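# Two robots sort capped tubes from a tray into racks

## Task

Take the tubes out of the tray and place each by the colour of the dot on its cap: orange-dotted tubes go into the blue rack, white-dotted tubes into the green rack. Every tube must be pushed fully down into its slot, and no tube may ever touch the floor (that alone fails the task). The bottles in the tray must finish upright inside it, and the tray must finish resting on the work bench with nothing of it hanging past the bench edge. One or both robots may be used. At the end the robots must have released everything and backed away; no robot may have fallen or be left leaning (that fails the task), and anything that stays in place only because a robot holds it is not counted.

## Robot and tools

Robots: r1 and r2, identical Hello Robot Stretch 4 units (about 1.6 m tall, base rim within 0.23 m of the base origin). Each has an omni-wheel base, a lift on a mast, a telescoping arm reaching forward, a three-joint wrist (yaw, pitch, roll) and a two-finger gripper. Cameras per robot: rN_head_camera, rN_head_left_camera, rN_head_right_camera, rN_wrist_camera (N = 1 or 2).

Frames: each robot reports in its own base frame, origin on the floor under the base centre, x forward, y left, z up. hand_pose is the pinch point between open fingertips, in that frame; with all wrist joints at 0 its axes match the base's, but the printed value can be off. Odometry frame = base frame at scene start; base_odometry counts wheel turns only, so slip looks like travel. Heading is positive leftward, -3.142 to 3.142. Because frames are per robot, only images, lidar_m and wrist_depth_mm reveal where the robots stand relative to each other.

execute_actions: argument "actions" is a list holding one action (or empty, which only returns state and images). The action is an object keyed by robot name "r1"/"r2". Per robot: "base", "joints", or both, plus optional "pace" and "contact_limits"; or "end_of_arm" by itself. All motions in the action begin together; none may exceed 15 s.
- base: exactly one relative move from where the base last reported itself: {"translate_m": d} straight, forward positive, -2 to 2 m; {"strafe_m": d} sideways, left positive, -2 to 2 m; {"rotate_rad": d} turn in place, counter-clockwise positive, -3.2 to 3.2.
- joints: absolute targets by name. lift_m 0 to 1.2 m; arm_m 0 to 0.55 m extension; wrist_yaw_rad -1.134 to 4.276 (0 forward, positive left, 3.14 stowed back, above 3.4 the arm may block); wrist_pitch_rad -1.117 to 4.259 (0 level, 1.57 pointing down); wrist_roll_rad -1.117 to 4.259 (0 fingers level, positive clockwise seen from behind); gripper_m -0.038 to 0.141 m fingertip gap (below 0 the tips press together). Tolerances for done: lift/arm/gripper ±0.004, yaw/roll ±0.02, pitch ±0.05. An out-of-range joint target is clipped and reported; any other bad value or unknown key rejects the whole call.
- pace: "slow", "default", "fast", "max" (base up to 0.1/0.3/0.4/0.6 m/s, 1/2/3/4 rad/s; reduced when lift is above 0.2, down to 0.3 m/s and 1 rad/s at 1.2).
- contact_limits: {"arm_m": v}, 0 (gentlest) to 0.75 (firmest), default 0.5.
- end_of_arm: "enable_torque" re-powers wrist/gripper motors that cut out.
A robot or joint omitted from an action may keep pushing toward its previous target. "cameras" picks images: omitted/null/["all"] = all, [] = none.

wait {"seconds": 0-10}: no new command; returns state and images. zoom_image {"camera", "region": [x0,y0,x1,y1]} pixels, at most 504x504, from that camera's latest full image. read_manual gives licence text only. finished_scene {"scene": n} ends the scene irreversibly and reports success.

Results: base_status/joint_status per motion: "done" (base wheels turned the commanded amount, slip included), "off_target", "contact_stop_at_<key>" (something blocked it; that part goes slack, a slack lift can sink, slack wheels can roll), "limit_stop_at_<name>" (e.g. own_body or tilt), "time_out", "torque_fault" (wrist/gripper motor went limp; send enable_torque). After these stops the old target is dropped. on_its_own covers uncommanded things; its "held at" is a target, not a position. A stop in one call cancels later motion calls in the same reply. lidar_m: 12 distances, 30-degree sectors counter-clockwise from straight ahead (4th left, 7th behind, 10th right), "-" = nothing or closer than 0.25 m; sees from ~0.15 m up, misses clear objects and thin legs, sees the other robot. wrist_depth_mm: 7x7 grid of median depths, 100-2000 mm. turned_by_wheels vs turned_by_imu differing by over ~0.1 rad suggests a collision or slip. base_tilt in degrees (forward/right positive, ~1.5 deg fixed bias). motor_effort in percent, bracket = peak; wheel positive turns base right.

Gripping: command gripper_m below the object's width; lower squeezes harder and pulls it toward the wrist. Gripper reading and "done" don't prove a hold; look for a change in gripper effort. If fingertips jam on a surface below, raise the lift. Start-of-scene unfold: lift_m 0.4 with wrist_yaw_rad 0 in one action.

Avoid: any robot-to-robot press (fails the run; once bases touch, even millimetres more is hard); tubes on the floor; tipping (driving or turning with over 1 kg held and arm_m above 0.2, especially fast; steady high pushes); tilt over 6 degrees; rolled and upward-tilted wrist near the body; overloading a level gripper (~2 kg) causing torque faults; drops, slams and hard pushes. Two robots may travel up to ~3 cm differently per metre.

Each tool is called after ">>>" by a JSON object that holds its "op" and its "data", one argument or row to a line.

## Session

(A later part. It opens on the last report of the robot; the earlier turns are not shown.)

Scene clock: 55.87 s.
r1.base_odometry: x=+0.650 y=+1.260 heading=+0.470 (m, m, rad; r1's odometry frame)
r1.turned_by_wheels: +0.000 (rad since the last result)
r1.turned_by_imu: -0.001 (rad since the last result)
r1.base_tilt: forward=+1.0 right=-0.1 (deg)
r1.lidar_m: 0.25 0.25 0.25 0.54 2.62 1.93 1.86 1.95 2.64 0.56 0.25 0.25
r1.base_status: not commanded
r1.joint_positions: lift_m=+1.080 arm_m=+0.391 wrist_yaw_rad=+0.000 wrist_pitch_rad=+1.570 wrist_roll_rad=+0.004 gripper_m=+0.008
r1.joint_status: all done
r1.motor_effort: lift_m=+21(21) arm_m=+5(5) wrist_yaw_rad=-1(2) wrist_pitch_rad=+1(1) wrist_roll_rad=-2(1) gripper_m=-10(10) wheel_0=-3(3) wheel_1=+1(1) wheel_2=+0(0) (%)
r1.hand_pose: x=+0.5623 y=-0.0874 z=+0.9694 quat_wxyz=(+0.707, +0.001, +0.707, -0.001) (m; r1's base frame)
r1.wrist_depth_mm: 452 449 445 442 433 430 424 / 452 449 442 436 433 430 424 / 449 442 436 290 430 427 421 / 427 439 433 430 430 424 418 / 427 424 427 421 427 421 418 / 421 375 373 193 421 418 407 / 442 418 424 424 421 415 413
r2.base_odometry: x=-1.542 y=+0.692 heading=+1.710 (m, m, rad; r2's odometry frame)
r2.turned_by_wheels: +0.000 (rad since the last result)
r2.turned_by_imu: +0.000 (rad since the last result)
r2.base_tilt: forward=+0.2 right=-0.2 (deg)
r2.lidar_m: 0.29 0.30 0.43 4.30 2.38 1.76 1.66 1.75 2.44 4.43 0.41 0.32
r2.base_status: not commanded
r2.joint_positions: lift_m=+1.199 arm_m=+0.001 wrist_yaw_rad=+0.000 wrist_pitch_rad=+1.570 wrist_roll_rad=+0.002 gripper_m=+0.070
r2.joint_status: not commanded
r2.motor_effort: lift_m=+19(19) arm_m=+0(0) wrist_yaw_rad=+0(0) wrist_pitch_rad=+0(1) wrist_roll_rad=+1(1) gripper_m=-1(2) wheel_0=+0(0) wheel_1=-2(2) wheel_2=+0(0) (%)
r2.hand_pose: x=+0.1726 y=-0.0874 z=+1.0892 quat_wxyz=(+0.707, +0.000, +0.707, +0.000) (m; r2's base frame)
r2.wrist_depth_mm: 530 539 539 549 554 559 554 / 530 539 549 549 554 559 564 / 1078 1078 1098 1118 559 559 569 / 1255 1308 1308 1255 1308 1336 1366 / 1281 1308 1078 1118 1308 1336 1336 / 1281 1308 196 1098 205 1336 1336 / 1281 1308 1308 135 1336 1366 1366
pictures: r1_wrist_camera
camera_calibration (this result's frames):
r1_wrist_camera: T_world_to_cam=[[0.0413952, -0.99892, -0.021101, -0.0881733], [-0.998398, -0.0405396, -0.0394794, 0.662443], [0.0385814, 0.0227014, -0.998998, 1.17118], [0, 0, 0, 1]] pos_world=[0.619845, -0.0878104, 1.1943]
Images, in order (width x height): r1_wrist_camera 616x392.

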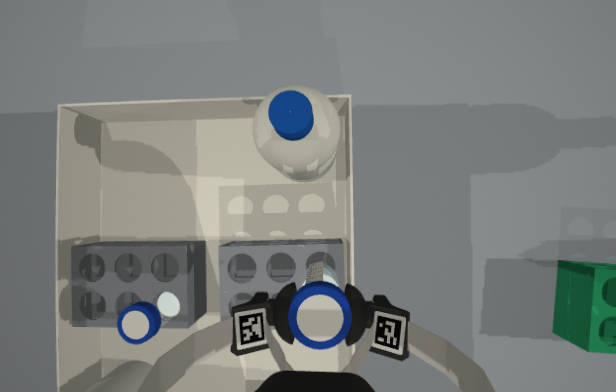

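>>> {"op": "execute_actions", "data": {
  "actions": [
    {"r1": {"base": {"strafe_m": -0.395}, "joints": {"arm_m": 0.33}, "pace": "default"}, "r2": {"joints": {"arm_m": 0.43}, "pace": "default"}}
  ],
  "cameras": ["r1_wrist_camera", "r2_wrist_camera", "r1_head_camera"]
}}

Scene clock: 59.33 s.
r1.base_odometry: x=+0.829 y=+0.908 heading=+0.470 (m, m, rad; r1's odometry frame)
r1.turned_by_wheels: +0.000 (rad since the last result)
r1.turned_by_imu: +0.000 (rad since the last result)
r1.base_tilt: forward=+1.0 right=-0.1 (deg)
r1.lidar_m: 0.25 0.25 0.25 0.55 2.60 1.94 1.86 1.91 2.67 3.95 0.25 0.25
r1.base_status: done
r1.joint_positions: lift_m=+1.080 arm_m=+0.331 wrist_yaw_rad=+0.000 wrist_pitch_rad=+1.570 wrist_roll_rad=+0.004 gripper_m=+0.008
r1.joint_status: all done
r1.motor_effort: lift_m=+21(21) arm_m=-5(6) wrist_yaw_rad=+0(1) wrist_pitch_rad=+0(0) wrist_roll_rad=-2(2) gripper_m=-14(7) wheel_0=+2(9) wheel_1=-1(10) wheel_2=+0(1) (%)
r1.hand_pose: x=+0.5020 y=-0.0874 z=+0.9694 quat_wxyz=(+0.707, +0.001, +0.707, -0.001) (m; r1's base frame)
r1.wrist_depth_mm: 459 449 442 439 436 430 1182 / 452 449 442 439 430 427 1160 / 449 445 439 436 433 424 1160 / 445 445 439 430 430 424 1182 / 442 439 407 427 427 421 1160 / 439 436 433 193 424 418 1182 / 436 436 430 427 418 415 1138
r2.base_odometry: x=-1.542 y=+0.692 heading=+1.710 (m, m, rad; r2's odometry frame)
r2.turned_by_wheels: +0.000 (rad since the last result)
r2.turned_by_imu: +0.000 (rad since the last result)
r2.base_tilt: forward=+0.2 right=-0.2 (deg)
r2.lidar_m: 0.27 0.29 0.42 4.29 2.42 1.75 1.68 1.73 2.42 4.44 0.43 0.30
r2.base_status: not commanded
r2.joint_positions: lift_m=+1.199 arm_m=+0.429 wrist_yaw_rad=+0.000 wrist_pitch_rad=+1.570 wrist_roll_rad=+0.002 gripper_m=+0.070
r2.joint_status: all done
r2.motor_effort: lift_m=+20(20) arm_m=+8(9) wrist_yaw_rad=+1(1) wrist_pitch_rad=+0(0) wrist_roll_rad=+1(1) gripper_m=-1(0) wheel_0=+0(0) wheel_1=-2(2) wheel_2=+0(0) (%)
r2.hand_pose: x=+0.5998 y=-0.0874 z=+1.0892 quat_wxyz=(+0.707, +0.000, +0.707, +0.000) (m; r2's base frame)
r2.wrist_depth_mm: 525 525 539 539 549 554 554 / 535 535 539 539 554 554 559 / 535 535 539 539 554 564 564 / 535 539 488 549 554 559 564 / 535 544 549 544 564 559 569 / 544 539 196 549 206 569 574 / 549 544 554 134 564 569 569
pictures: r1_head_camera, r1_wrist_camera, r2_wrist_camera
camera_calibration (this result's frames):
r1_wrist_camera: T_world_to_cam=[[0.0412992, -0.998924, -0.0211089, -0.0856234], [-0.998409, -0.0404477, -0.0392887, 0.602114], [0.0383926, 0.0226979, -0.999005, 1.17362], [0, 0, 0, 1]] pos_world=[0.559634, -0.0878157, 1.1943]
r2_wrist_camera: T_world_to_cam=[[0.00857574, -0.998725, 0.0497381, -0.162799], [-0.99972, -0.00746516, 0.0224713, 0.625299], [-0.0220714, -0.0499169, -0.998509, 1.32245], [0, 0, 0, 1]] pos_world=[0.655708, -0.0919105, 1.31453]
Images, in order (width x height): r1_head_camera 420x560, r1_wrist_camera 616x392, r2_wrist_camera 616x392.

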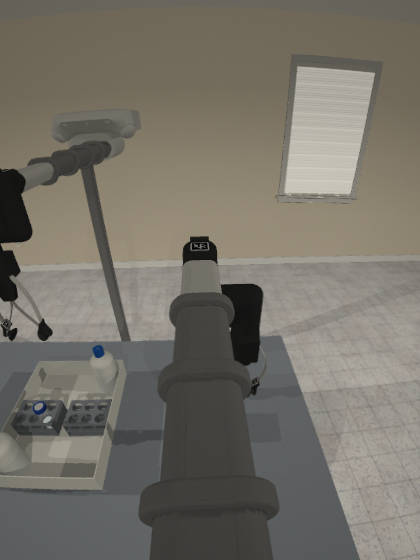

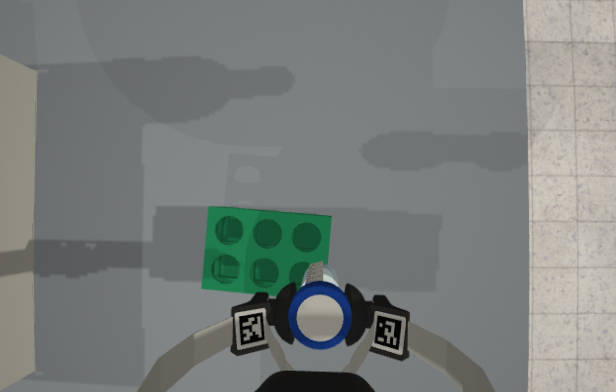

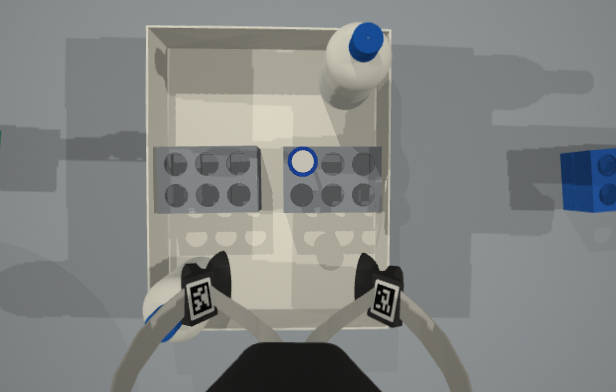

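>>> {"op": "zoom_image", "data": {
  "camera": "r1_wrist_camera",
  "region": [190, 195, 370, 335]
}}

Region (190, 195, 370, 335) of r1_wrist_camera's 616x392 image, scaled by 2.800.

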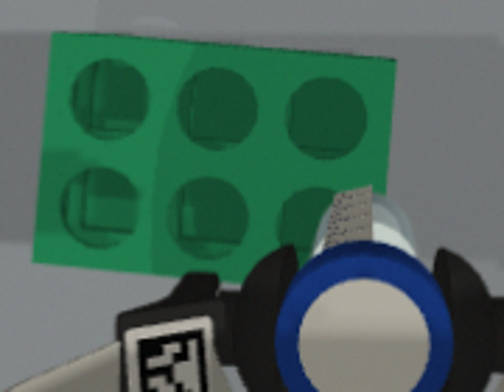

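>>> {"op": "execute_actions", "data": {
  "actions": [
    {"r1": {"base": {"strafe_m": 0.016}, "joints": {"arm_m": 0.318, "lift_m": 1.04}, "pace": "default"}, "r2": {"base": {"strafe_m": -0.013}, "joints": {"arm_m": 0.512, "lift_m": 1.05, "gripper_m": 0.065}, "pace": "fast"}}
  ],
  "cameras": ["r1_wrist_camera", "r2_wrist_camera"]
}}

Scene clock: 66.27 s.
r1.base_odometry: x=+0.822 y=+0.922 heading=+0.470 (m, m, rad; r1's odometry frame)
r1.turned_by_wheels: +0.000 (rad since the last result)
r1.turned_by_imu: -0.001 (rad since the last result)
r1.base_tilt: forward=+1.0 right=+0.0 (deg)
r1.lidar_m: 0.25 0.25 0.25 0.57 2.62 1.93 1.86 1.94 2.64 3.96 0.25 0.25
r1.base_status: done
r1.joint_positions: lift_m=+1.040 arm_m=+0.319 wrist_yaw_rad=+0.000 wrist_pitch_rad=+1.570 wrist_roll_rad=+0.004 gripper_m=+0.008
r1.joint_status: all done
r1.motor_effort: lift_m=+14(20) arm_m=-6(5) wrist_yaw_rad=+1(0) wrist_pitch_rad=-1(2) wrist_roll_rad=-1(1) gripper_m=-13(10) wheel_0=-3(8) wheel_1=+2(9) wheel_2=+0(1) (%)
r1.hand_pose: x=+0.4900 y=-0.0874 z=+0.9300 quat_wxyz=(+0.707, +0.001, +0.707, -0.001) (m; r1's base frame)
r1.wrist_depth_mm: 413 407 404 399 394 392 1138 / 410 404 402 397 392 389 759 / 407 407 399 397 389 387 750 / 404 402 397 394 389 384 750 / 402 399 362 332 387 382 759 / 402 397 392 193 382 379 379 / 397 397 392 384 379 377 377
r2.base_odometry: x=-1.529 y=+0.694 heading=+1.710 (m, m, rad; r2's odometry frame)
r2.turned_by_wheels: +0.000 (rad since the last result)
r2.turned_by_imu: +0.000 (rad since the last result)
r2.base_tilt: forward=+0.3 right=-0.2 (deg)
r2.lidar_m: 0.28 0.29 0.40 4.31 2.40 1.74 1.68 1.79 2.42 4.41 0.42 0.30
r2.base_status: done
r2.joint_positions: lift_m=+1.050 arm_m=+0.511 wrist_yaw_rad=+0.000 wrist_pitch_rad=+1.570 wrist_roll_rad=+0.002 gripper_m=+0.065
r2.joint_status: all done
r2.motor_effort: lift_m=+17(19) arm_m=+8(9) wrist_yaw_rad=+0(0) wrist_pitch_rad=+0(1) wrist_roll_rad=+1(1) gripper_m=-4(3) wheel_0=+0(7) wheel_1=-1(7) wheel_2=+0(0) (%)
r2.hand_pose: x=+0.6818 y=-0.0874 z=+0.9399 quat_wxyz=(+0.707, +0.000, +0.707, +0.000) (m; r2's base frame)
r2.wrist_depth_mm: 384 389 392 394 399 402 410 / 387 387 392 377 240 404 407 / 389 392 394 397 347 404 413 / 392 392 397 399 402 407 413 / 392 338 338 340 347 413 413 / 394 364 202 373 202 410 418 / 397 368 399 131 407 415 418
pictures: r1_wrist_camera, r2_wrist_camera
camera_calibration (this result's frames):
r1_wrist_camera: T_world_to_cam=[[0.0412716, -0.998925, -0.0211107, -0.0859452], [-0.998412, -0.040421, -0.039243, 0.588545], [0.0383474, 0.0226968, -0.999007, 1.1347], [0, 0, 0, 1]] pos_world=[0.547644, -0.0878173, 1.15485]
r2_wrist_camera: T_world_to_cam=[[0.00861769, -0.998725, 0.0497371, -0.156101], [-0.999717, -0.00750089, 0.0225971, 0.710489], [-0.0221952, -0.0499177, -0.998507, 1.17522], [0, 0, 0, 1]] pos_world=[0.737717, -0.0919085, 1.16518]
Images, in order (width x height): r1_wrist_camera 616x392, r2_wrist_camera 616x392.

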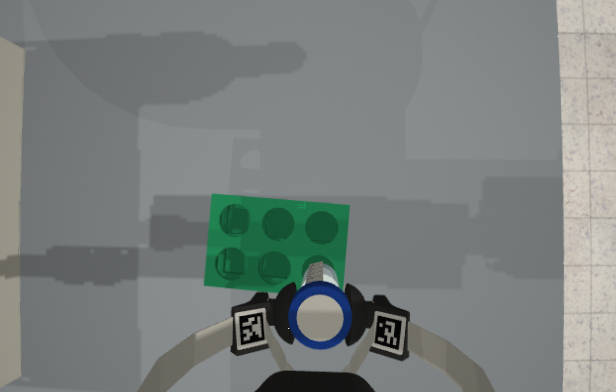

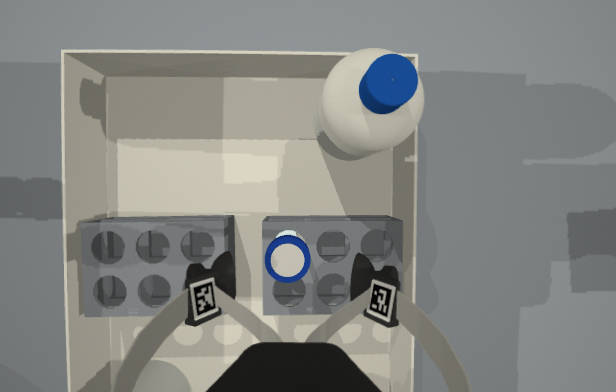

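>>> {"op": "zoom_image", "data": {
  "camera": "r1_wrist_camera",
  "region": [190, 185, 370, 325]
}}

Region (190, 185, 370, 325) of r1_wrist_camera's 616x392 image, scaled by 2.800.

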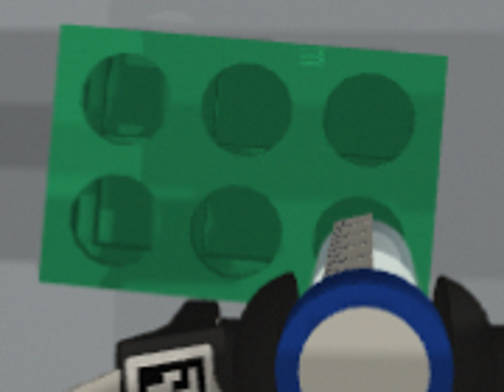

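>>> {"op": "execute_actions", "data": {
  "actions": [
    {"r1": {"joints": {"lift_m": 0.975}, "pace": "slow"}, "r2": {"base": {"strafe_m": 0.005}, "joints": {"arm_m": 0.514, "lift_m": 0.976}, "pace": "default"}}
  ],
  "cameras": ["r1_wrist_camera", "r2_wrist_camera"]
}}

Scene clock: 70.57 s.
r1.base_odometry: x=+0.822 y=+0.922 heading=+0.470 (m, m, rad; r1's odometry frame)
r1.turned_by_wheels: +0.000 (rad since the last result)
r1.turned_by_imu: -0.001 (rad since the last result)
r1.base_tilt: forward=+1.0 right=+0.0 (deg)
r1.lidar_m: 0.25 0.25 0.25 0.57 2.62 1.94 1.85 1.94 2.65 3.95 0.25 0.25
r1.base_status: not commanded
r1.joint_positions: lift_m=+0.975 arm_m=+0.319 wrist_yaw_rad=+0.000 wrist_pitch_rad=+1.570 wrist_roll_rad=+0.004 gripper_m=+0.008
r1.joint_status: all done
r1.motor_effort: lift_m=+14(14) arm_m=-6(6) wrist_yaw_rad=+0(1) wrist_pitch_rad=+0(2) wrist_roll_rad=-2(2) gripper_m=-15(12) wheel_0=-3(3) wheel_1=+2(2) wheel_2=+0(0) (%)
r1.hand_pose: x=+0.4900 y=-0.0874 z=+0.8650 quat_wxyz=(+0.707, +0.001, +0.707, -0.001) (m; r1's base frame)
r1.wrist_depth_mm: 343 340 338 332 329 327 322 / 343 338 336 330 327 324 324 / 340 336 334 327 327 320 319 / 338 334 330 325 325 322 319 / 336 334 271 267 322 320 315 / 336 330 267 193 319 317 314 / 334 330 325 322 315 317 312
r2.base_odometry: x=-1.534 y=+0.693 heading=+1.710 (m, m, rad; r2's odometry frame)
r2.turned_by_wheels: +0.000 (rad since the last result)
r2.turned_by_imu: +0.000 (rad since the last result)
r2.base_tilt: forward=+0.2 right=-0.2 (deg)
r2.lidar_m: 0.27 0.29 0.43 4.30 2.41 1.75 1.68 1.76 2.40 4.42 0.42 0.32
r2.base_status: done
r2.joint_positions: lift_m=+0.976 arm_m=+0.513 wrist_yaw_rad=+0.000 wrist_pitch_rad=+1.570 wrist_roll_rad=+0.002 gripper_m=+0.065
r2.joint_status: all done
r2.motor_effort: lift_m=+16(17) arm_m=+8(8) wrist_yaw_rad=-1(0) wrist_pitch_rad=+0(0) wrist_roll_rad=+0(1) gripper_m=-1(2) wheel_0=+0(6) wheel_1=+0(4) wheel_2=+0(1) (%)
r2.hand_pose: x=+0.6837 y=-0.0874 z=+0.8659 quat_wxyz=(+0.707, +0.001, +0.707, -0.001) (m; r2's base frame)
r2.wrist_depth_mm: 266 282 282 285 184 149 330 / 290 319 320 322 184 330 336 / 289 317 322 325 220 332 334 / 290 320 324 325 329 334 338 / 262 294 294 267 270 336 340 / 264 265 201 207 201 336 340 / 268 265 327 131 332 340 342
pictures: r1_wrist_camera, r2_wrist_camera
camera_calibration (this result's frames):
r1_wrist_camera: T_world_to_cam=[[0.0412718, -0.998925, -0.0211107, -0.0873168], [-0.998412, -0.0404213, -0.039243, 0.585993], [0.0383474, 0.0226968, -0.999007, 1.06979], [0, 0, 0, 1]] pos_world=[0.547643, -0.0878173, 1.08988]
r2_wrist_camera: T_world_to_cam=[[0.00851814, -0.998726, 0.0497369, -0.152372], [-0.999717, -0.00740027, 0.0226167, 0.714131], [-0.0222199, -0.0499155, -0.998506, 1.10143], [0, 0, 0, 1]] pos_world=[0.7397, -0.0919142, 1.09122]
Images, in order (width x height): r1_wrist_camera 616x392, r2_wrist_camera 616x392.

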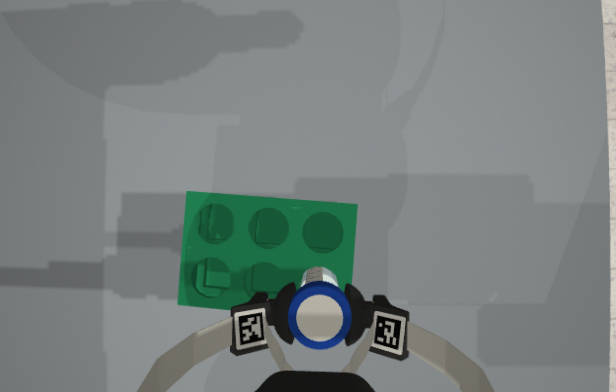

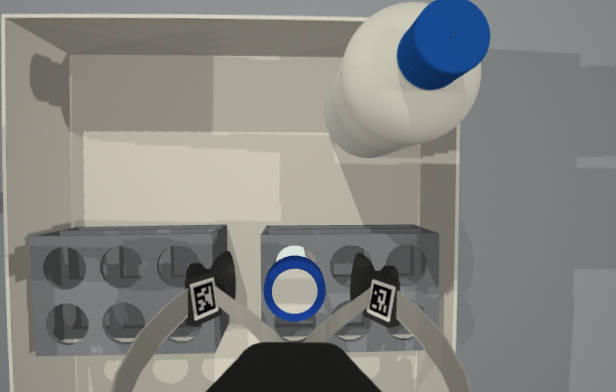

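>>> {"op": "execute_actions", "data": {
  "actions": [
    {"r1": {"joints": {"lift_m": 0.969, "gripper_m": 0.06}, "pace": "default"}, "r2": {"joints": {"gripper_m": 0.008}, "pace": "default"}}
  ],
  "cameras": ["r1_wrist_camera", "r2_wrist_camera"]
}}

Scene clock: 72.87 s.
r1.base_odometry: x=+0.822 y=+0.922 heading=+0.470 (m, m, rad; r1's odometry frame)
r1.turned_by_wheels: +0.000 (rad since the last result)
r1.turned_by_imu: +0.000 (rad since the last result)
r1.base_tilt: forward=+1.0 right=-0.1 (deg)
r1.lidar_m: 0.25 0.25 0.25 0.55 2.62 1.93 1.86 1.93 2.65 3.96 0.25 0.25
r1.base_status: not commanded
r1.joint_positions: lift_m=+0.969 arm_m=+0.319 wrist_yaw_rad=+0.000 wrist_pitch_rad=+1.570 wrist_roll_rad=+0.004 gripper_m=+0.060
r1.joint_status: all done
r1.motor_effort: lift_m=+14(14) arm_m=-5(5) wrist_yaw_rad=-4(1) wrist_pitch_rad=-1(1) wrist_roll_rad=-1(2) gripper_m=-4(10) wheel_0=-3(3) wheel_1=+2(2) wheel_2=+0(0) (%)
r1.hand_pose: x=+0.4900 y=-0.0874 z=+0.8590 quat_wxyz=(+0.707, +0.001, +0.707, -0.001) (m; r1's base frame)
r1.wrist_depth_mm: 340 332 329 327 324 320 317 / 336 332 329 325 322 317 315 / 332 332 327 324 320 315 315 / 334 327 320 322 319 315 314 / 332 327 264 259 317 314 312 / 329 325 262 199 314 312 309 / 327 324 319 257 312 307 307
r2.base_odometry: x=-1.534 y=+0.693 heading=+1.710 (m, m, rad; r2's odometry frame)
r2.turned_by_wheels: +0.000 (rad since the last result)
r2.turned_by_imu: +0.000 (rad since the last result)
r2.base_tilt: forward=+0.3 right=-0.2 (deg)
r2.lidar_m: 0.26 0.30 0.43 4.32 2.43 1.75 1.67 1.77 2.40 4.42 0.43 0.31
r2.base_status: not commanded
r2.joint_positions: lift_m=+0.976 arm_m=+0.513 wrist_yaw_rad=+0.000 wrist_pitch_rad=+1.570 wrist_roll_rad=+0.002 gripper_m=+0.008
r2.joint_status: all done
r2.motor_effort: lift_m=+17(16) arm_m=+8(8) wrist_yaw_rad=+0(0) wrist_pitch_rad=+0(0) wrist_roll_rad=+1(1) gripper_m=-13(11) wheel_0=+0(0) wheel_1=+0(0) wheel_2=+0(0) (%)
r2.hand_pose: x=+0.6837 y=-0.0874 z=+0.8659 quat_wxyz=(+0.707, +0.001, +0.707, -0.001) (m; r2's base frame)
r2.wrist_depth_mm: 267 282 282 282 183 149 332 / 290 319 320 322 184 330 334 / 290 320 320 322 220 332 336 / 291 320 324 325 327 334 336 / 262 291 293 266 296 336 340 / 265 265 190 198 191 340 340 / 266 266 327 133 332 338 342
pictures: r1_wrist_camera, r2_wrist_camera
camera_calibration (this result's frames):
r1_wrist_camera: T_world_to_cam=[[0.0412721, -0.998925, -0.0211101, -0.0874447], [-0.998411, -0.0404212, -0.039259, 0.585773], [0.0383635, 0.0226968, -0.999006, 1.06377], [0, 0, 0, 1]] pos_world=[0.547641, -0.0878173, 1.08387]
r2_wrist_camera: T_world_to_cam=[[0.00851792, -0.998726, 0.0497369, -0.152372], [-0.999717, -0.00740005, 0.0226167, 0.714131], [-0.0222199, -0.0499155, -0.998506, 1.10143], [0, 0, 0, 1]] pos_world=[0.739701, -0.0919142, 1.09122]
Images, in order (width x height): r1_wrist_camera 616x392, r2_wrist_camera 616x392.

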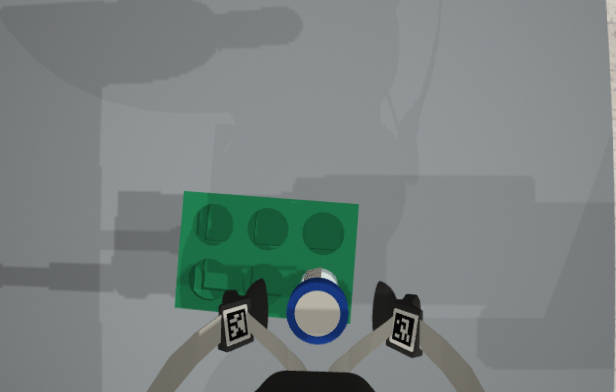

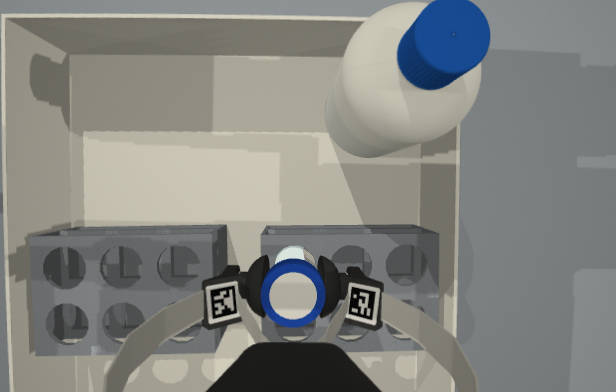

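>>> {"op": "execute_actions", "data": {
  "actions": [
    {"r1": {"joints": {"lift_m": 1.15, "arm_m": 0.0}, "pace": "fast"}, "r2": {"joints": {"lift_m": 1.08}, "pace": "default"}}
  ],
  "cameras": ["r1_wrist_camera", "r2_wrist_camera"]
}}

Scene clock: 75.73 s.
r1.base_odometry: x=+0.822 y=+0.922 heading=+0.470 (m, m, rad; r1's odometry frame)
r1.turned_by_wheels: +0.000 (rad since the last result)
r1.turned_by_imu: +0.000 (rad since the last result)
r1.base_tilt: forward=+1.1 right=-0.1 (deg)
r1.lidar_m: 0.25 0.25 0.25 0.55 2.59 1.94 1.84 1.94 2.65 3.96 0.25 0.25
r1.base_status: not commanded
r1.joint_positions: lift_m=+1.150 arm_m=+0.001 wrist_yaw_rad=+0.000 wrist_pitch_rad=+1.570 wrist_roll_rad=+0.004 gripper_m=+0.060
r1.joint_status: all done
r1.motor_effort: lift_m=+21(22) arm_m=-5(7) wrist_yaw_rad=+0(1) wrist_pitch_rad=-1(2) wrist_roll_rad=-2(2) gripper_m=-1(5) wheel_0=-3(3) wheel_1=+1(2) wheel_2=+0(0) (%)
r1.hand_pose: x=+0.1722 y=-0.0874 z=+1.0395 quat_wxyz=(+0.707, +0.002, +0.707, -0.002) (m; r1's base frame)
r1.wrist_depth_mm: 508 530 521 488 508 504 1281 / 517 521 521 512 504 504 1255 / 525 521 517 508 500 496 1255 / 521 521 508 504 500 496 1255 / 517 521 508 500 496 492 1205 / 1281 1336 1042 1060 1078 1255 1205 / 1308 1281 1255 723 1255 1229 1205
r2.base_odometry: x=-1.534 y=+0.693 heading=+1.710 (m, m, rad; r2's odometry frame)
r2.turned_by_wheels: +0.000 (rad since the last result)
r2.turned_by_imu: +0.000 (rad since the last result)
r2.base_tilt: forward=+0.2 right=-0.2 (deg)
r2.lidar_m: 0.28 0.29 0.40 4.31 2.37 1.76 1.68 1.76 2.43 4.40 0.42 0.30
r2.base_status: not commanded
r2.joint_positions: lift_m=+1.080 arm_m=+0.513 wrist_yaw_rad=+0.000 wrist_pitch_rad=+1.570 wrist_roll_rad=+0.002 gripper_m=+0.008
r2.joint_status: all done
r2.motor_effort: lift_m=+21(21) arm_m=+8(8) wrist_yaw_rad=+0(1) wrist_pitch_rad=+0(1) wrist_roll_rad=+1(1) gripper_m=-12(14) wheel_0=+0(0) wheel_1=+0(0) wheel_2=+0(0) (%)
r2.hand_pose: x=+0.6838 y=-0.0874 z=+0.9695 quat_wxyz=(+0.707, +0.001, +0.707, -0.001) (m; r2's base frame)
r2.wrist_depth_mm: 418 418 421 427 427 433 439 / 415 410 421 410 293 430 439 / 415 418 424 427 364 439 442 / 421 407 421 427 433 442 445 / 421 368 368 368 375 442 445 / 427 366 190 198 191 445 449 / 427 353 430 133 436 445 449
pictures: r1_wrist_camera, r2_wrist_camera
camera_calibration (this result's frames):
r1_wrist_camera: T_world_to_cam=[[0.041044, -0.998934, -0.021115, -0.0704765], [-0.998425, -0.0401957, -0.03914, 0.275489], [0.0382496, 0.0226882, -0.999011, 1.25626], [0, 0, 0, 1]] pos_world=[0.229896, -0.0878303, 1.26432]
r2_wrist_camera: T_world_to_cam=[[0.00851785, -0.998726, 0.0497369, -0.157524], [-0.999717, -0.00739998, 0.0226167, 0.711791], [-0.0222199, -0.0499155, -0.998506, 1.20487], [0, 0, 0, 1]] pos_world=[0.739703, -0.0919142, 1.1948]
Images, in order (width x height): r1_wrist_camera 616x392, r2_wrist_camera 616x392.

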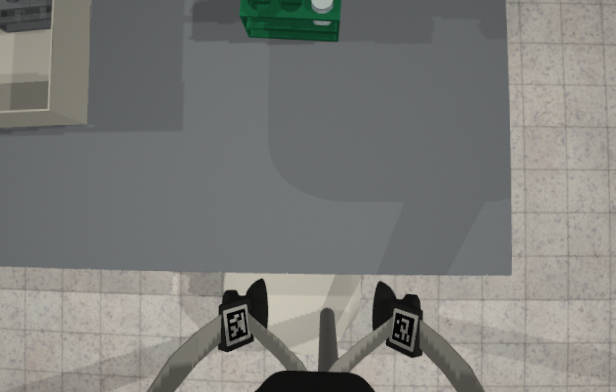

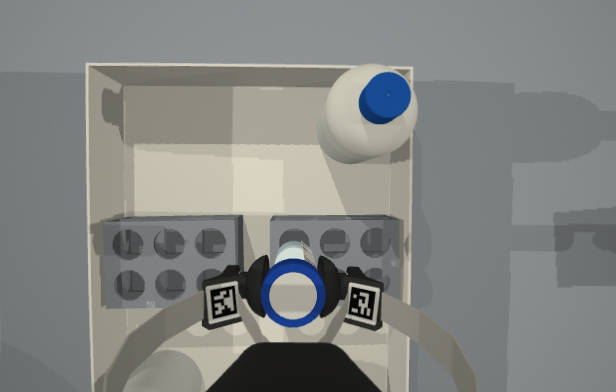

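>>> {"op": "zoom_image", "data": {
  "camera": "r2_wrist_camera",
  "region": [240, 200, 420, 340]
}}

Region (240, 200, 420, 340) of r2_wrist_camera's 616x392 image, scaled by 2.800.

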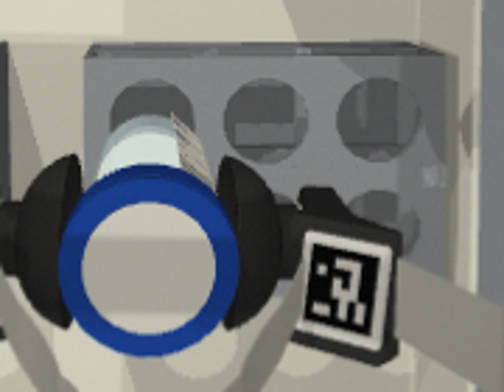

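>>> {"op": "execute_actions", "data": {
  "actions": [
    {"r1": {"base": {"translate_m": -0.4}, "pace": "default"}, "r2": {"base": {"strafe_m": 0.455}, "joints": {"arm_m": 0.497}, "pace": "default"}}
  ],
  "cameras": ["r1_head_camera", "r2_wrist_camera"]
}}

Scene clock: 80.47 s.
r1.base_odometry: x=+0.465 y=+0.741 heading=+0.470 (m, m, rad; r1's odometry frame)
r1.turned_by_wheels: +0.000 (rad since the last result)
r1.turned_by_imu: -0.002 (rad since the last result)
r1.base_tilt: forward=+1.0 right=-0.1 (deg)
r1.lidar_m: 0.53 0.57 0.77 4.80 2.04 1.51 1.46 1.52 2.08 3.97 4.12 0.57
r1.base_status: done
r1.joint_positions: lift_m=+1.150 arm_m=+0.001 wrist_yaw_rad=+0.000 wrist_pitch_rad=+1.570 wrist_roll_rad=+0.004 gripper_m=+0.060
r1.joint_status: not commanded
r1.motor_effort: lift_m=+20(20) arm_m=-5(6) wrist_yaw_rad=+0(0) wrist_pitch_rad=+0(1) wrist_roll_rad=-2(1) gripper_m=-1(4) wheel_0=-2(8) wheel_1=-1(14) wheel_2=+0(8) (%)
r1.hand_pose: x=+0.1723 y=-0.0874 z=+1.0395 quat_wxyz=(+0.707, +0.002, +0.707, -0.002) (m; r1's base frame)
r1.wrist_depth_mm: 1336 1308 1336 1308 1281 1281 1255 / 1336 1281 1308 1308 1255 1255 1255 / 1308 1308 1308 1308 1281 1255 1255 / 1336 1281 1281 1281 1255 1281 1205 / 1308 1308 1255 1060 1255 1255 1205 / 1308 1308 1060 1042 1060 1255 1205 / 1308 1281 1255 723 1229 1229 1229
r2.base_odometry: x=-1.984 y=+0.630 heading=+1.710 (m, m, rad; r2's odometry frame)
r2.turned_by_wheels: +0.000 (rad since the last result)
r2.turned_by_imu: -0.001 (rad since the last result)
r2.base_tilt: forward=+0.2 right=-0.2 (deg)
r2.lidar_m: 0.28 0.31 4.01 3.85 2.44 1.76 1.66 1.78 2.41 1.21 0.44 0.30
r2.base_status: done
r2.joint_positions: lift_m=+1.080 arm_m=+0.498 wrist_yaw_rad=+0.000 wrist_pitch_rad=+1.570 wrist_roll_rad=+0.002 gripper_m=+0.008
r2.joint_status: all done
r2.motor_effort: lift_m=+20(22) arm_m=-8(8) wrist_yaw_rad=+1(2) wrist_pitch_rad=+0(1) wrist_roll_rad=+1(1) gripper_m=-15(14) wheel_0=+1(9) wheel_1=+0(8) wheel_2=+0(1) (%)
r2.hand_pose: x=+0.6695 y=-0.0874 z=+0.9696 quat_wxyz=(+0.707, +0.001, +0.707, -0.001) (m; r2's base frame)
r2.wrist_depth_mm: 415 418 424 424 430 430 439 / 418 418 424 427 433 436 418 / 418 424 424 433 433 436 410 / 421 421 370 433 433 442 407 / 424 427 370 373 436 439 389 / 427 427 190 198 191 442 407 / 427 430 433 134 442 445 387
pictures: r1_head_camera, r2_wrist_camera
camera_calibration (this result's frames):
r2_wrist_camera: T_world_to_cam=[[0.00843268, -0.998727, 0.0497368, -0.157349], [-0.999717, -0.00731401, 0.0226309, 0.697571], [-0.0222383, -0.0499136, -0.998506, 1.20464], [0, 0, 0, 1]] pos_world=[0.72549, -0.091919, 1.19488]
Images, in order (width x height): r1_head_camera 420x560, r2_wrist_camera 616x392.

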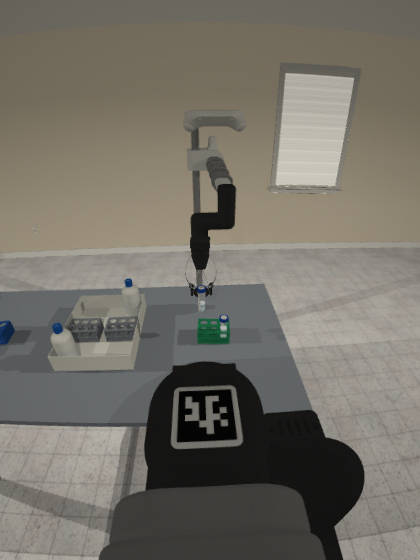

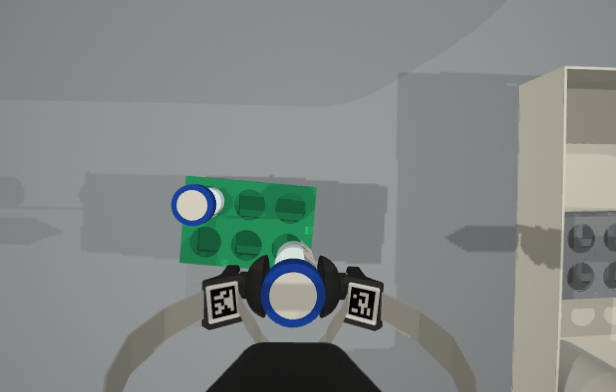

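>>> {"op": "zoom_image", "data": {
  "camera": "r2_wrist_camera",
  "region": [160, 165, 340, 305]
}}

Region (160, 165, 340, 305) of r2_wrist_camera's 616x392 image, scaled by 2.800.

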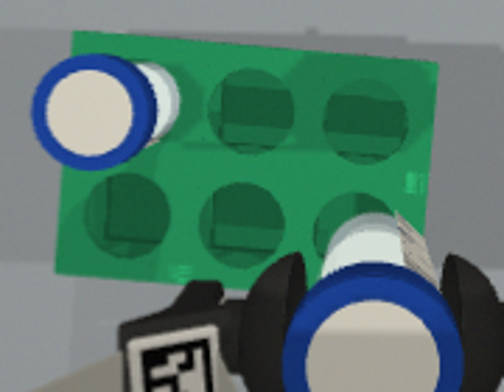

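>>> {"op": "execute_actions", "data": {
  "actions": [
    {"r2": {"base": {"strafe_m": 0.007}, "joints": {"arm_m": 0.492, "lift_m": 1.04}, "pace": "default"}}
  ],
  "cameras": ["r2_wrist_camera"]
}}

>>> {"op": "zoom_image", "data": {
  "camera": "r2_wrist_camera",
  "region": [160, 165, 340, 305]
}}

Scene clock: 82.60 s.
r1.base_odometry: x=+0.465 y=+0.741 heading=+0.470 (m, m, rad; r1's odometry frame)
r1.turned_by_wheels: +0.000 (rad since the last result)
r1.turned_by_imu: +0.000 (rad since the last result)
r1.base_tilt: forward=+1.1 right=-0.2 (deg)
r1.lidar_m: 0.54 0.56 0.76 4.78 2.02 1.53 1.45 1.52 2.08 3.96 4.12 0.56
r1.base_status: not commanded
r1.joint_positions: lift_m=+1.150 arm_m=+0.001 wrist_yaw_rad=+0.000 wrist_pitch_rad=+1.570 wrist_roll_rad=+0.004 gripper_m=+0.060
r1.joint_status: not commanded
r1.motor_effort: lift_m=+20(20) arm_m=-5(5) wrist_yaw_rad=+1(1) wrist_pitch_rad=-2(0) wrist_roll_rad=-2(1) gripper_m=-1(4) wheel_0=-2(2) wheel_1=-1(1) wheel_2=+0(0) (%)
r1.hand_pose: x=+0.1723 y=-0.0874 z=+1.0395 quat_wxyz=(+0.707, +0.002, +0.707, -0.002) (m; r1's base frame)
r1.wrist_depth_mm: 1366 1336 1336 1308 1281 1255 1255 / 1336 1308 1308 1281 1255 1255 1229 / 1336 1308 1308 1281 1281 1281 1255 / 1308 1308 1308 1308 1281 1229 1229 / 1308 1281 1308 1078 1255 1255 1229 / 1308 1281 1060 1042 1078 1229 1255 / 1308 1281 1255 732 1229 1229 1229
r2.base_odometry: x=-1.991 y=+0.629 heading=+1.710 (m, m, rad; r2's odometry frame)
r2.turned_by_wheels: +0.000 (rad since the last result)
r2.turned_by_imu: +0.000 (rad since the last result)
r2.base_tilt: forward=+0.2 right=-0.2 (deg)
r2.lidar_m: 0.27 0.30 3.98 3.85 2.42 1.76 1.68 1.75 2.43 1.22 0.44 0.30
r2.base_status: done
r2.joint_positions: lift_m=+1.040 arm_m=+0.493 wrist_yaw_rad=+0.000 wrist_pitch_rad=+1.570 wrist_roll_rad=+0.002 gripper_m=+0.008
r2.joint_status: all done
r2.motor_effort: lift_m=+17(19) arm_m=-8(8) wrist_yaw_rad=+1(1) wrist_pitch_rad=-1(1) wrist_roll_rad=+1(1) gripper_m=-15(13) wheel_0=+1(8) wheel_1=-1(2) wheel_2=+0(0) (%)
r2.hand_pose: x=+0.6645 y=-0.0874 z=+0.9299 quat_wxyz=(+0.707, +0.001, +0.707, -0.001) (m; r2's base frame)
r2.wrist_depth_mm: 377 377 384 387 389 392 397 / 377 382 384 389 387 397 377 / 379 382 387 389 394 397 379 / 384 384 330 389 397 399 375 / 384 387 332 334 399 402 379 / 387 389 190 198 191 402 377 / 389 389 394 133 397 407 377
pictures: r2_wrist_camera
camera_calibration (this result's frames):
r2_wrist_camera: T_world_to_cam=[[0.0084093, -0.998727, 0.0497366, -0.155318], [-0.999717, -0.00728922, 0.022659, 0.693429], [-0.0222677, -0.049913, -0.998505, 1.16493], [0, 0, 0, 1]] pos_world=[0.720479, -0.0919204, 1.1552]
Images, in order (width x height): r2_wrist_camera 616x392.

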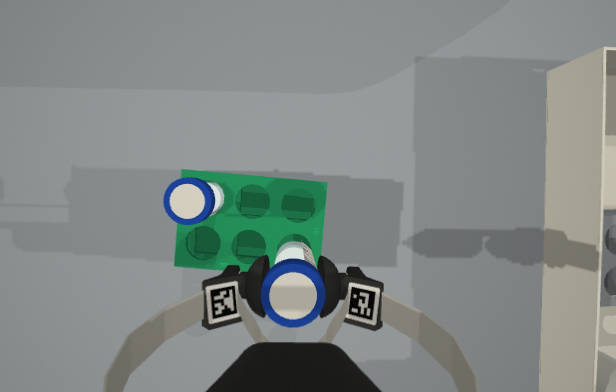

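Region (160, 165, 340, 305) of r2_wrist_camera's 616x392 image, scaled by 2.800.

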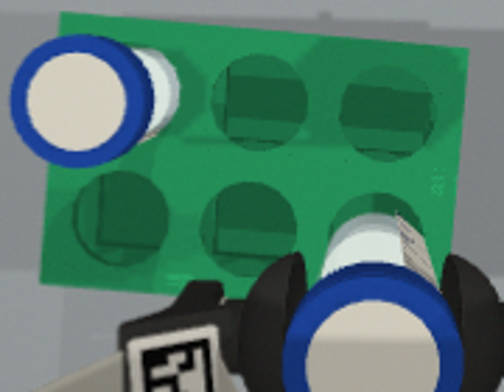

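>>> {"op": "execute_actions", "data": {
  "actions": [
    {"r2": {"joints": {"lift_m": 0.974}, "pace": "slow"}}
  ],
  "cameras": ["r2_wrist_camera"]
}}

Scene clock: 85.13 s.
r1.base_odometry: x=+0.465 y=+0.741 heading=+0.470 (m, m, rad; r1's odometry frame)
r1.turned_by_wheels: +0.000 (rad since the last result)
r1.turned_by_imu: +0.000 (rad since the last result)
r1.base_tilt: forward=+1.1 right=-0.1 (deg)
r1.lidar_m: 0.54 0.56 0.78 4.79 2.02 1.53 1.46 1.52 2.06 3.97 4.11 0.56
r1.base_status: not commanded
r1.joint_positions: lift_m=+1.150 arm_m=+0.001 wrist_yaw_rad=+0.000 wrist_pitch_rad=+1.570 wrist_roll_rad=+0.004 gripper_m=+0.060
r1.joint_status: not commanded
r1.motor_effort: lift_m=+21(20) arm_m=-5(5) wrist_yaw_rad=+0(1) wrist_pitch_rad=+0(2) wrist_roll_rad=-1(2) gripper_m=-3(6) wheel_0=-2(2) wheel_1=-1(1) wheel_2=+0(0) (%)
r1.hand_pose: x=+0.1723 y=-0.0874 z=+1.0395 quat_wxyz=(+0.707, +0.002, +0.707, -0.002) (m; r1's base frame)
r1.wrist_depth_mm: 1336 1336 1308 1281 1281 1255 1255 / 1336 1336 1308 1308 1281 1281 1255 / 1336 1336 1281 1281 1281 1255 1229 / 1336 1308 1308 1281 1255 1255 1255 / 1308 1308 1308 1042 1229 1255 1255 / 1308 1308 1060 1060 1060 1255 1255 / 1281 1308 1255 732 1255 1255 1205
r2.base_odometry: x=-1.991 y=+0.629 heading=+1.710 (m, m, rad; r2's odometry frame)
r2.turned_by_wheels: +0.000 (rad since the last result)
r2.turned_by_imu: +0.000 (rad since the last result)
r2.base_tilt: forward=+0.3 right=-0.2 (deg)
r2.lidar_m: 0.28 0.30 4.01 3.84 2.43 1.76 1.68 1.75 2.41 1.21 0.43 0.31
r2.base_status: not commanded
r2.joint_positions: lift_m=+0.974 arm_m=+0.493 wrist_yaw_rad=+0.000 wrist_pitch_rad=+1.570 wrist_roll_rad=+0.002 gripper_m=+0.008
r2.joint_status: all done
r2.motor_effort: lift_m=+17(14) arm_m=-8(8) wrist_yaw_rad=+0(1) wrist_pitch_rad=+0(1) wrist_roll_rad=+1(1) gripper_m=-13(11) wheel_0=+1(1) wheel_1=-1(1) wheel_2=+0(0) (%)
r2.hand_pose: x=+0.6645 y=-0.0874 z=+0.8639 quat_wxyz=(+0.707, +0.001, +0.707, -0.001) (m; r2's base frame)
r2.wrist_depth_mm: 314 317 320 322 325 327 330 / 314 317 320 322 325 330 330 / 317 319 322 325 329 330 332 / 319 264 264 320 329 332 334 / 320 322 266 267 330 334 338 / 322 324 190 198 191 336 340 / 324 324 327 133 334 338 340
pictures: r2_wrist_camera
camera_calibration (this result's frames):
r2_wrist_camera: T_world_to_cam=[[0.00840941, -0.998727, 0.0497366, -0.152037], [-0.999717, -0.00728933, 0.0226589, 0.694922], [-0.0222675, -0.049913, -0.998505, 1.09905], [0, 0, 0, 1]] pos_world=[0.720477, -0.0919204, 1.08923]
Images, in order (width x height): r2_wrist_camera 616x392.

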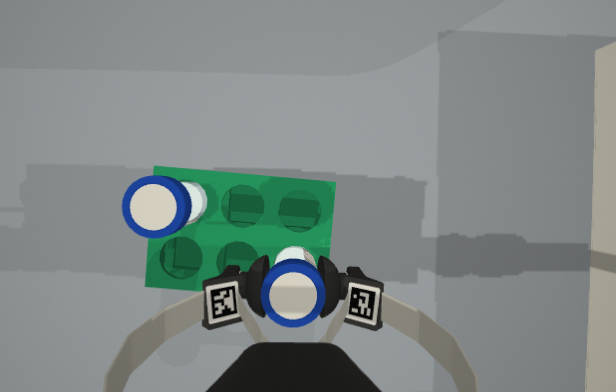

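>>> {"op": "execute_actions", "data": {
  "actions": [
    {"r2": {"joints": {"gripper_m": 0.055}, "pace": "default"}}
  ],
  "cameras": ["r2_wrist_camera"]
}}

Scene clock: 87.07 s.
r1.base_odometry: x=+0.465 y=+0.741 heading=+0.470 (m, m, rad; r1's odometry frame)
r1.turned_by_wheels: +0.000 (rad since the last result)
r1.turned_by_imu: +0.000 (rad since the last result)
r1.base_tilt: forward=+0.9 right=-0.1 (deg)
r1.lidar_m: 0.54 0.55 0.78 4.79 2.03 1.52 1.45 1.51 2.07 3.96 4.11 0.55
r1.base_status: not commanded
r1.joint_positions: lift_m=+1.150 arm_m=+0.001 wrist_yaw_rad=+0.000 wrist_pitch_rad=+1.570 wrist_roll_rad=+0.004 gripper_m=+0.060
r1.joint_status: not commanded
r1.motor_effort: lift_m=+20(20) arm_m=-6(5) wrist_yaw_rad=-1(0) wrist_pitch_rad=-1(1) wrist_roll_rad=-1(2) gripper_m=-5(8) wheel_0=-2(2) wheel_1=-1(1) wheel_2=+0(0) (%)
r1.hand_pose: x=+0.1723 y=-0.0874 z=+1.0395 quat_wxyz=(+0.707, +0.002, +0.707, -0.002) (m; r1's base frame)
r1.wrist_depth_mm: 1366 1308 1366 1308 1281 1255 1281 / 1336 1336 1308 1308 1255 1281 1281 / 1336 1308 1308 1308 1281 1255 1255 / 1308 1281 1308 1281 1255 1255 1229 / 1336 1281 1308 1060 1255 1229 1229 / 1308 1281 1060 1042 1060 1255 1229 / 1308 1281 1255 723 1229 1229 1229
r2.base_odometry: x=-1.991 y=+0.629 heading=+1.710 (m, m, rad; r2's odometry frame)
r2.turned_by_wheels: +0.000 (rad since the last result)
r2.turned_by_imu: +0.000 (rad since the last result)
r2.base_tilt: forward=+0.3 right=-0.3 (deg)
r2.lidar_m: 0.27 0.29 4.01 3.84 2.41 1.75 1.68 1.74 2.41 1.21 0.44 0.31
r2.base_status: not commanded
r2.joint_positions: lift_m=+0.974 arm_m=+0.493 wrist_yaw_rad=+0.000 wrist_pitch_rad=+1.570 wrist_roll_rad=+0.002 gripper_m=+0.055
r2.joint_status: all done
r2.motor_effort: lift_m=+16(16) arm_m=-8(8) wrist_yaw_rad=+1(1) wrist_pitch_rad=-1(0) wrist_roll_rad=+1(1) gripper_m=-4(13) wheel_0=+1(1) wheel_1=-1(1) wheel_2=+0(0) (%)
r2.hand_pose: x=+0.6645 y=-0.0874 z=+0.8639 quat_wxyz=(+0.707, +0.001, +0.707, -0.001) (m; r2's base frame)
r2.wrist_depth_mm: 314 317 320 324 324 325 329 / 314 317 320 324 325 329 332 / 317 320 322 325 327 330 334 / 319 262 264 324 329 332 334 / 319 322 266 267 332 334 336 / 322 324 196 208 198 334 340 / 324 324 329 131 336 336 342
pictures: r2_wrist_camera
camera_calibration (this result's frames):
r2_wrist_camera: T_world_to_cam=[[0.0084095, -0.998727, 0.0497366, -0.152037], [-0.999717, -0.00728942, 0.0226589, 0.694922], [-0.0222675, -0.049913, -0.998505, 1.09905], [0, 0, 0, 1]] pos_world=[0.720476, -0.0919204, 1.08923]
Images, in order (width x height): r2_wrist_camera 616x392.

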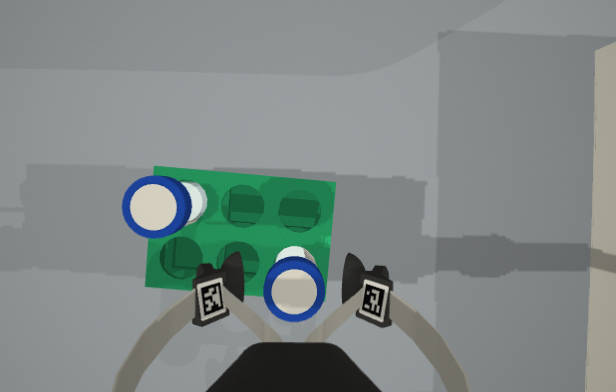

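>>> {"op": "execute_actions", "data": {
  "actions": [
    {"r2": {"base": {"translate_m": -0.3}, "joints": {"lift_m": 1.1, "arm_m": 0.0}, "pace": "fast"}}
  ],
  "cameras": ["r1_head_camera", "r2_head_camera"]
}}

Scene clock: 89.97 s.
r1.base_odometry: x=+0.465 y=+0.741 heading=+0.470 (m, m, rad; r1's odometry frame)
r1.turned_by_wheels: +0.000 (rad since the last result)
r1.turned_by_imu: +0.000 (rad since the last result)
r1.base_tilt: forward=+0.9 right=+0.0 (deg)
r1.lidar_m: 0.53 0.57 0.77 4.80 2.04 1.52 1.46 1.52 2.07 3.96 4.09 0.56
r1.base_status: not commanded
r1.joint_positions: lift_m=+1.150 arm_m=+0.001 wrist_yaw_rad=+0.000 wrist_pitch_rad=+1.570 wrist_roll_rad=+0.004 gripper_m=+0.060
r1.joint_status: not commanded
r1.motor_effort: lift_m=+20(20) arm_m=-6(5) wrist_yaw_rad=+1(1) wrist_pitch_rad=-2(1) wrist_roll_rad=-1(1) gripper_m=-3(4) wheel_0=-2(2) wheel_1=-1(1) wheel_2=+0(0) (%)
r1.hand_pose: x=+0.1723 y=-0.0874 z=+1.0395 quat_wxyz=(+0.707, +0.002, +0.707, -0.002) (m; r1's base frame)
r1.wrist_depth_mm: 1336 1308 1308 1308 1281 1281 1281 / 1336 1308 1308 1281 1255 1255 1229 / 1308 1308 1281 1255 1281 1255 1255 / 1336 1308 1308 1255 1255 1255 1229 / 1281 1308 1255 1060 1255 1229 1255 / 1336 1281 1060 1060 1060 1229 1229 / 1281 1281 1281 732 1255 1255 1205
r2.base_odometry: x=-1.949 y=+0.332 heading=+1.710 (m, m, rad; r2's odometry frame)
r2.turned_by_wheels: +0.000 (rad since the last result)
r2.turned_by_imu: +0.001 (rad since the last result)
r2.base_tilt: forward=+0.2 right=-0.2 (deg)
r2.lidar_m: 0.58 0.59 3.98 3.85 1.96 1.45 1.38 1.43 2.00 4.89 0.83 0.60
r2.base_status: done
r2.joint_positions: lift_m=+1.100 arm_m=+0.003 wrist_yaw_rad=+0.000 wrist_pitch_rad=+1.570 wrist_roll_rad=+0.002 gripper_m=+0.055
r2.joint_status: all done
joint sent to its limit — the command would take r2.arm_m past its lower limit, so that joint was sent only as far as its limit.
r2.motor_effort: lift_m=+21(23) arm_m=-8(8) wrist_yaw_rad=+1(1) wrist_pitch_rad=-2(1) wrist_roll_rad=+1(0) gripper_m=-4(4) wheel_0=+0(3) wheel_1=+0(5) wheel_2=-1(10) (%)
r2.hand_pose: x=+0.1738 y=-0.0874 z=+0.9896 quat_wxyz=(+0.707, +0.001, +0.707, -0.001) (m; r2's base frame)
r2.wrist_depth_mm: 1160 1182 1118 1182 1182 1205 1205 / 1138 1182 1182 1205 1205 1205 1205 / 1160 1182 1182 1182 1229 1229 1229 / 1182 1182 1182 1205 1229 1255 1255 / 1182 1182 991 991 1229 1205 1255 / 1182 1205 196 1008 198 1255 1255 / 1182 1205 1182 131 1229 1229 1281
pictures: r1_head_camera, r2_head_camera
Images, in order (width x height): r1_head_camera 420x560, r2_head_camera 420x560.

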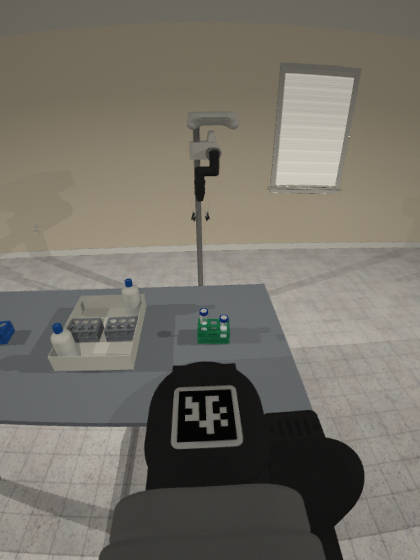

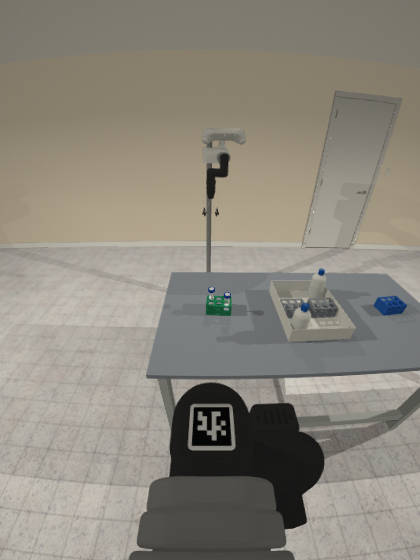

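>>> {"op": "zoom_image", "data": {
  "camera": "r1_head_camera",
  "region": [0, 260, 280, 400]
}}

Region (0, 260, 280, 400) of r1_head_camera's 420x560 image, scaled by 1.800, with more detail than that image has.

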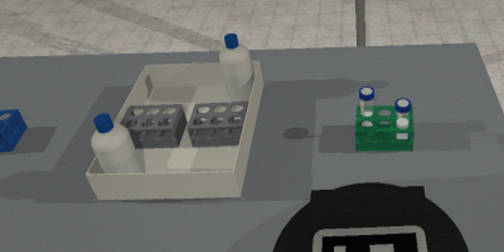

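>>> {"op": "finished_scene", "data": {
  "scene": 1
}}

The scene is finished: the task was done.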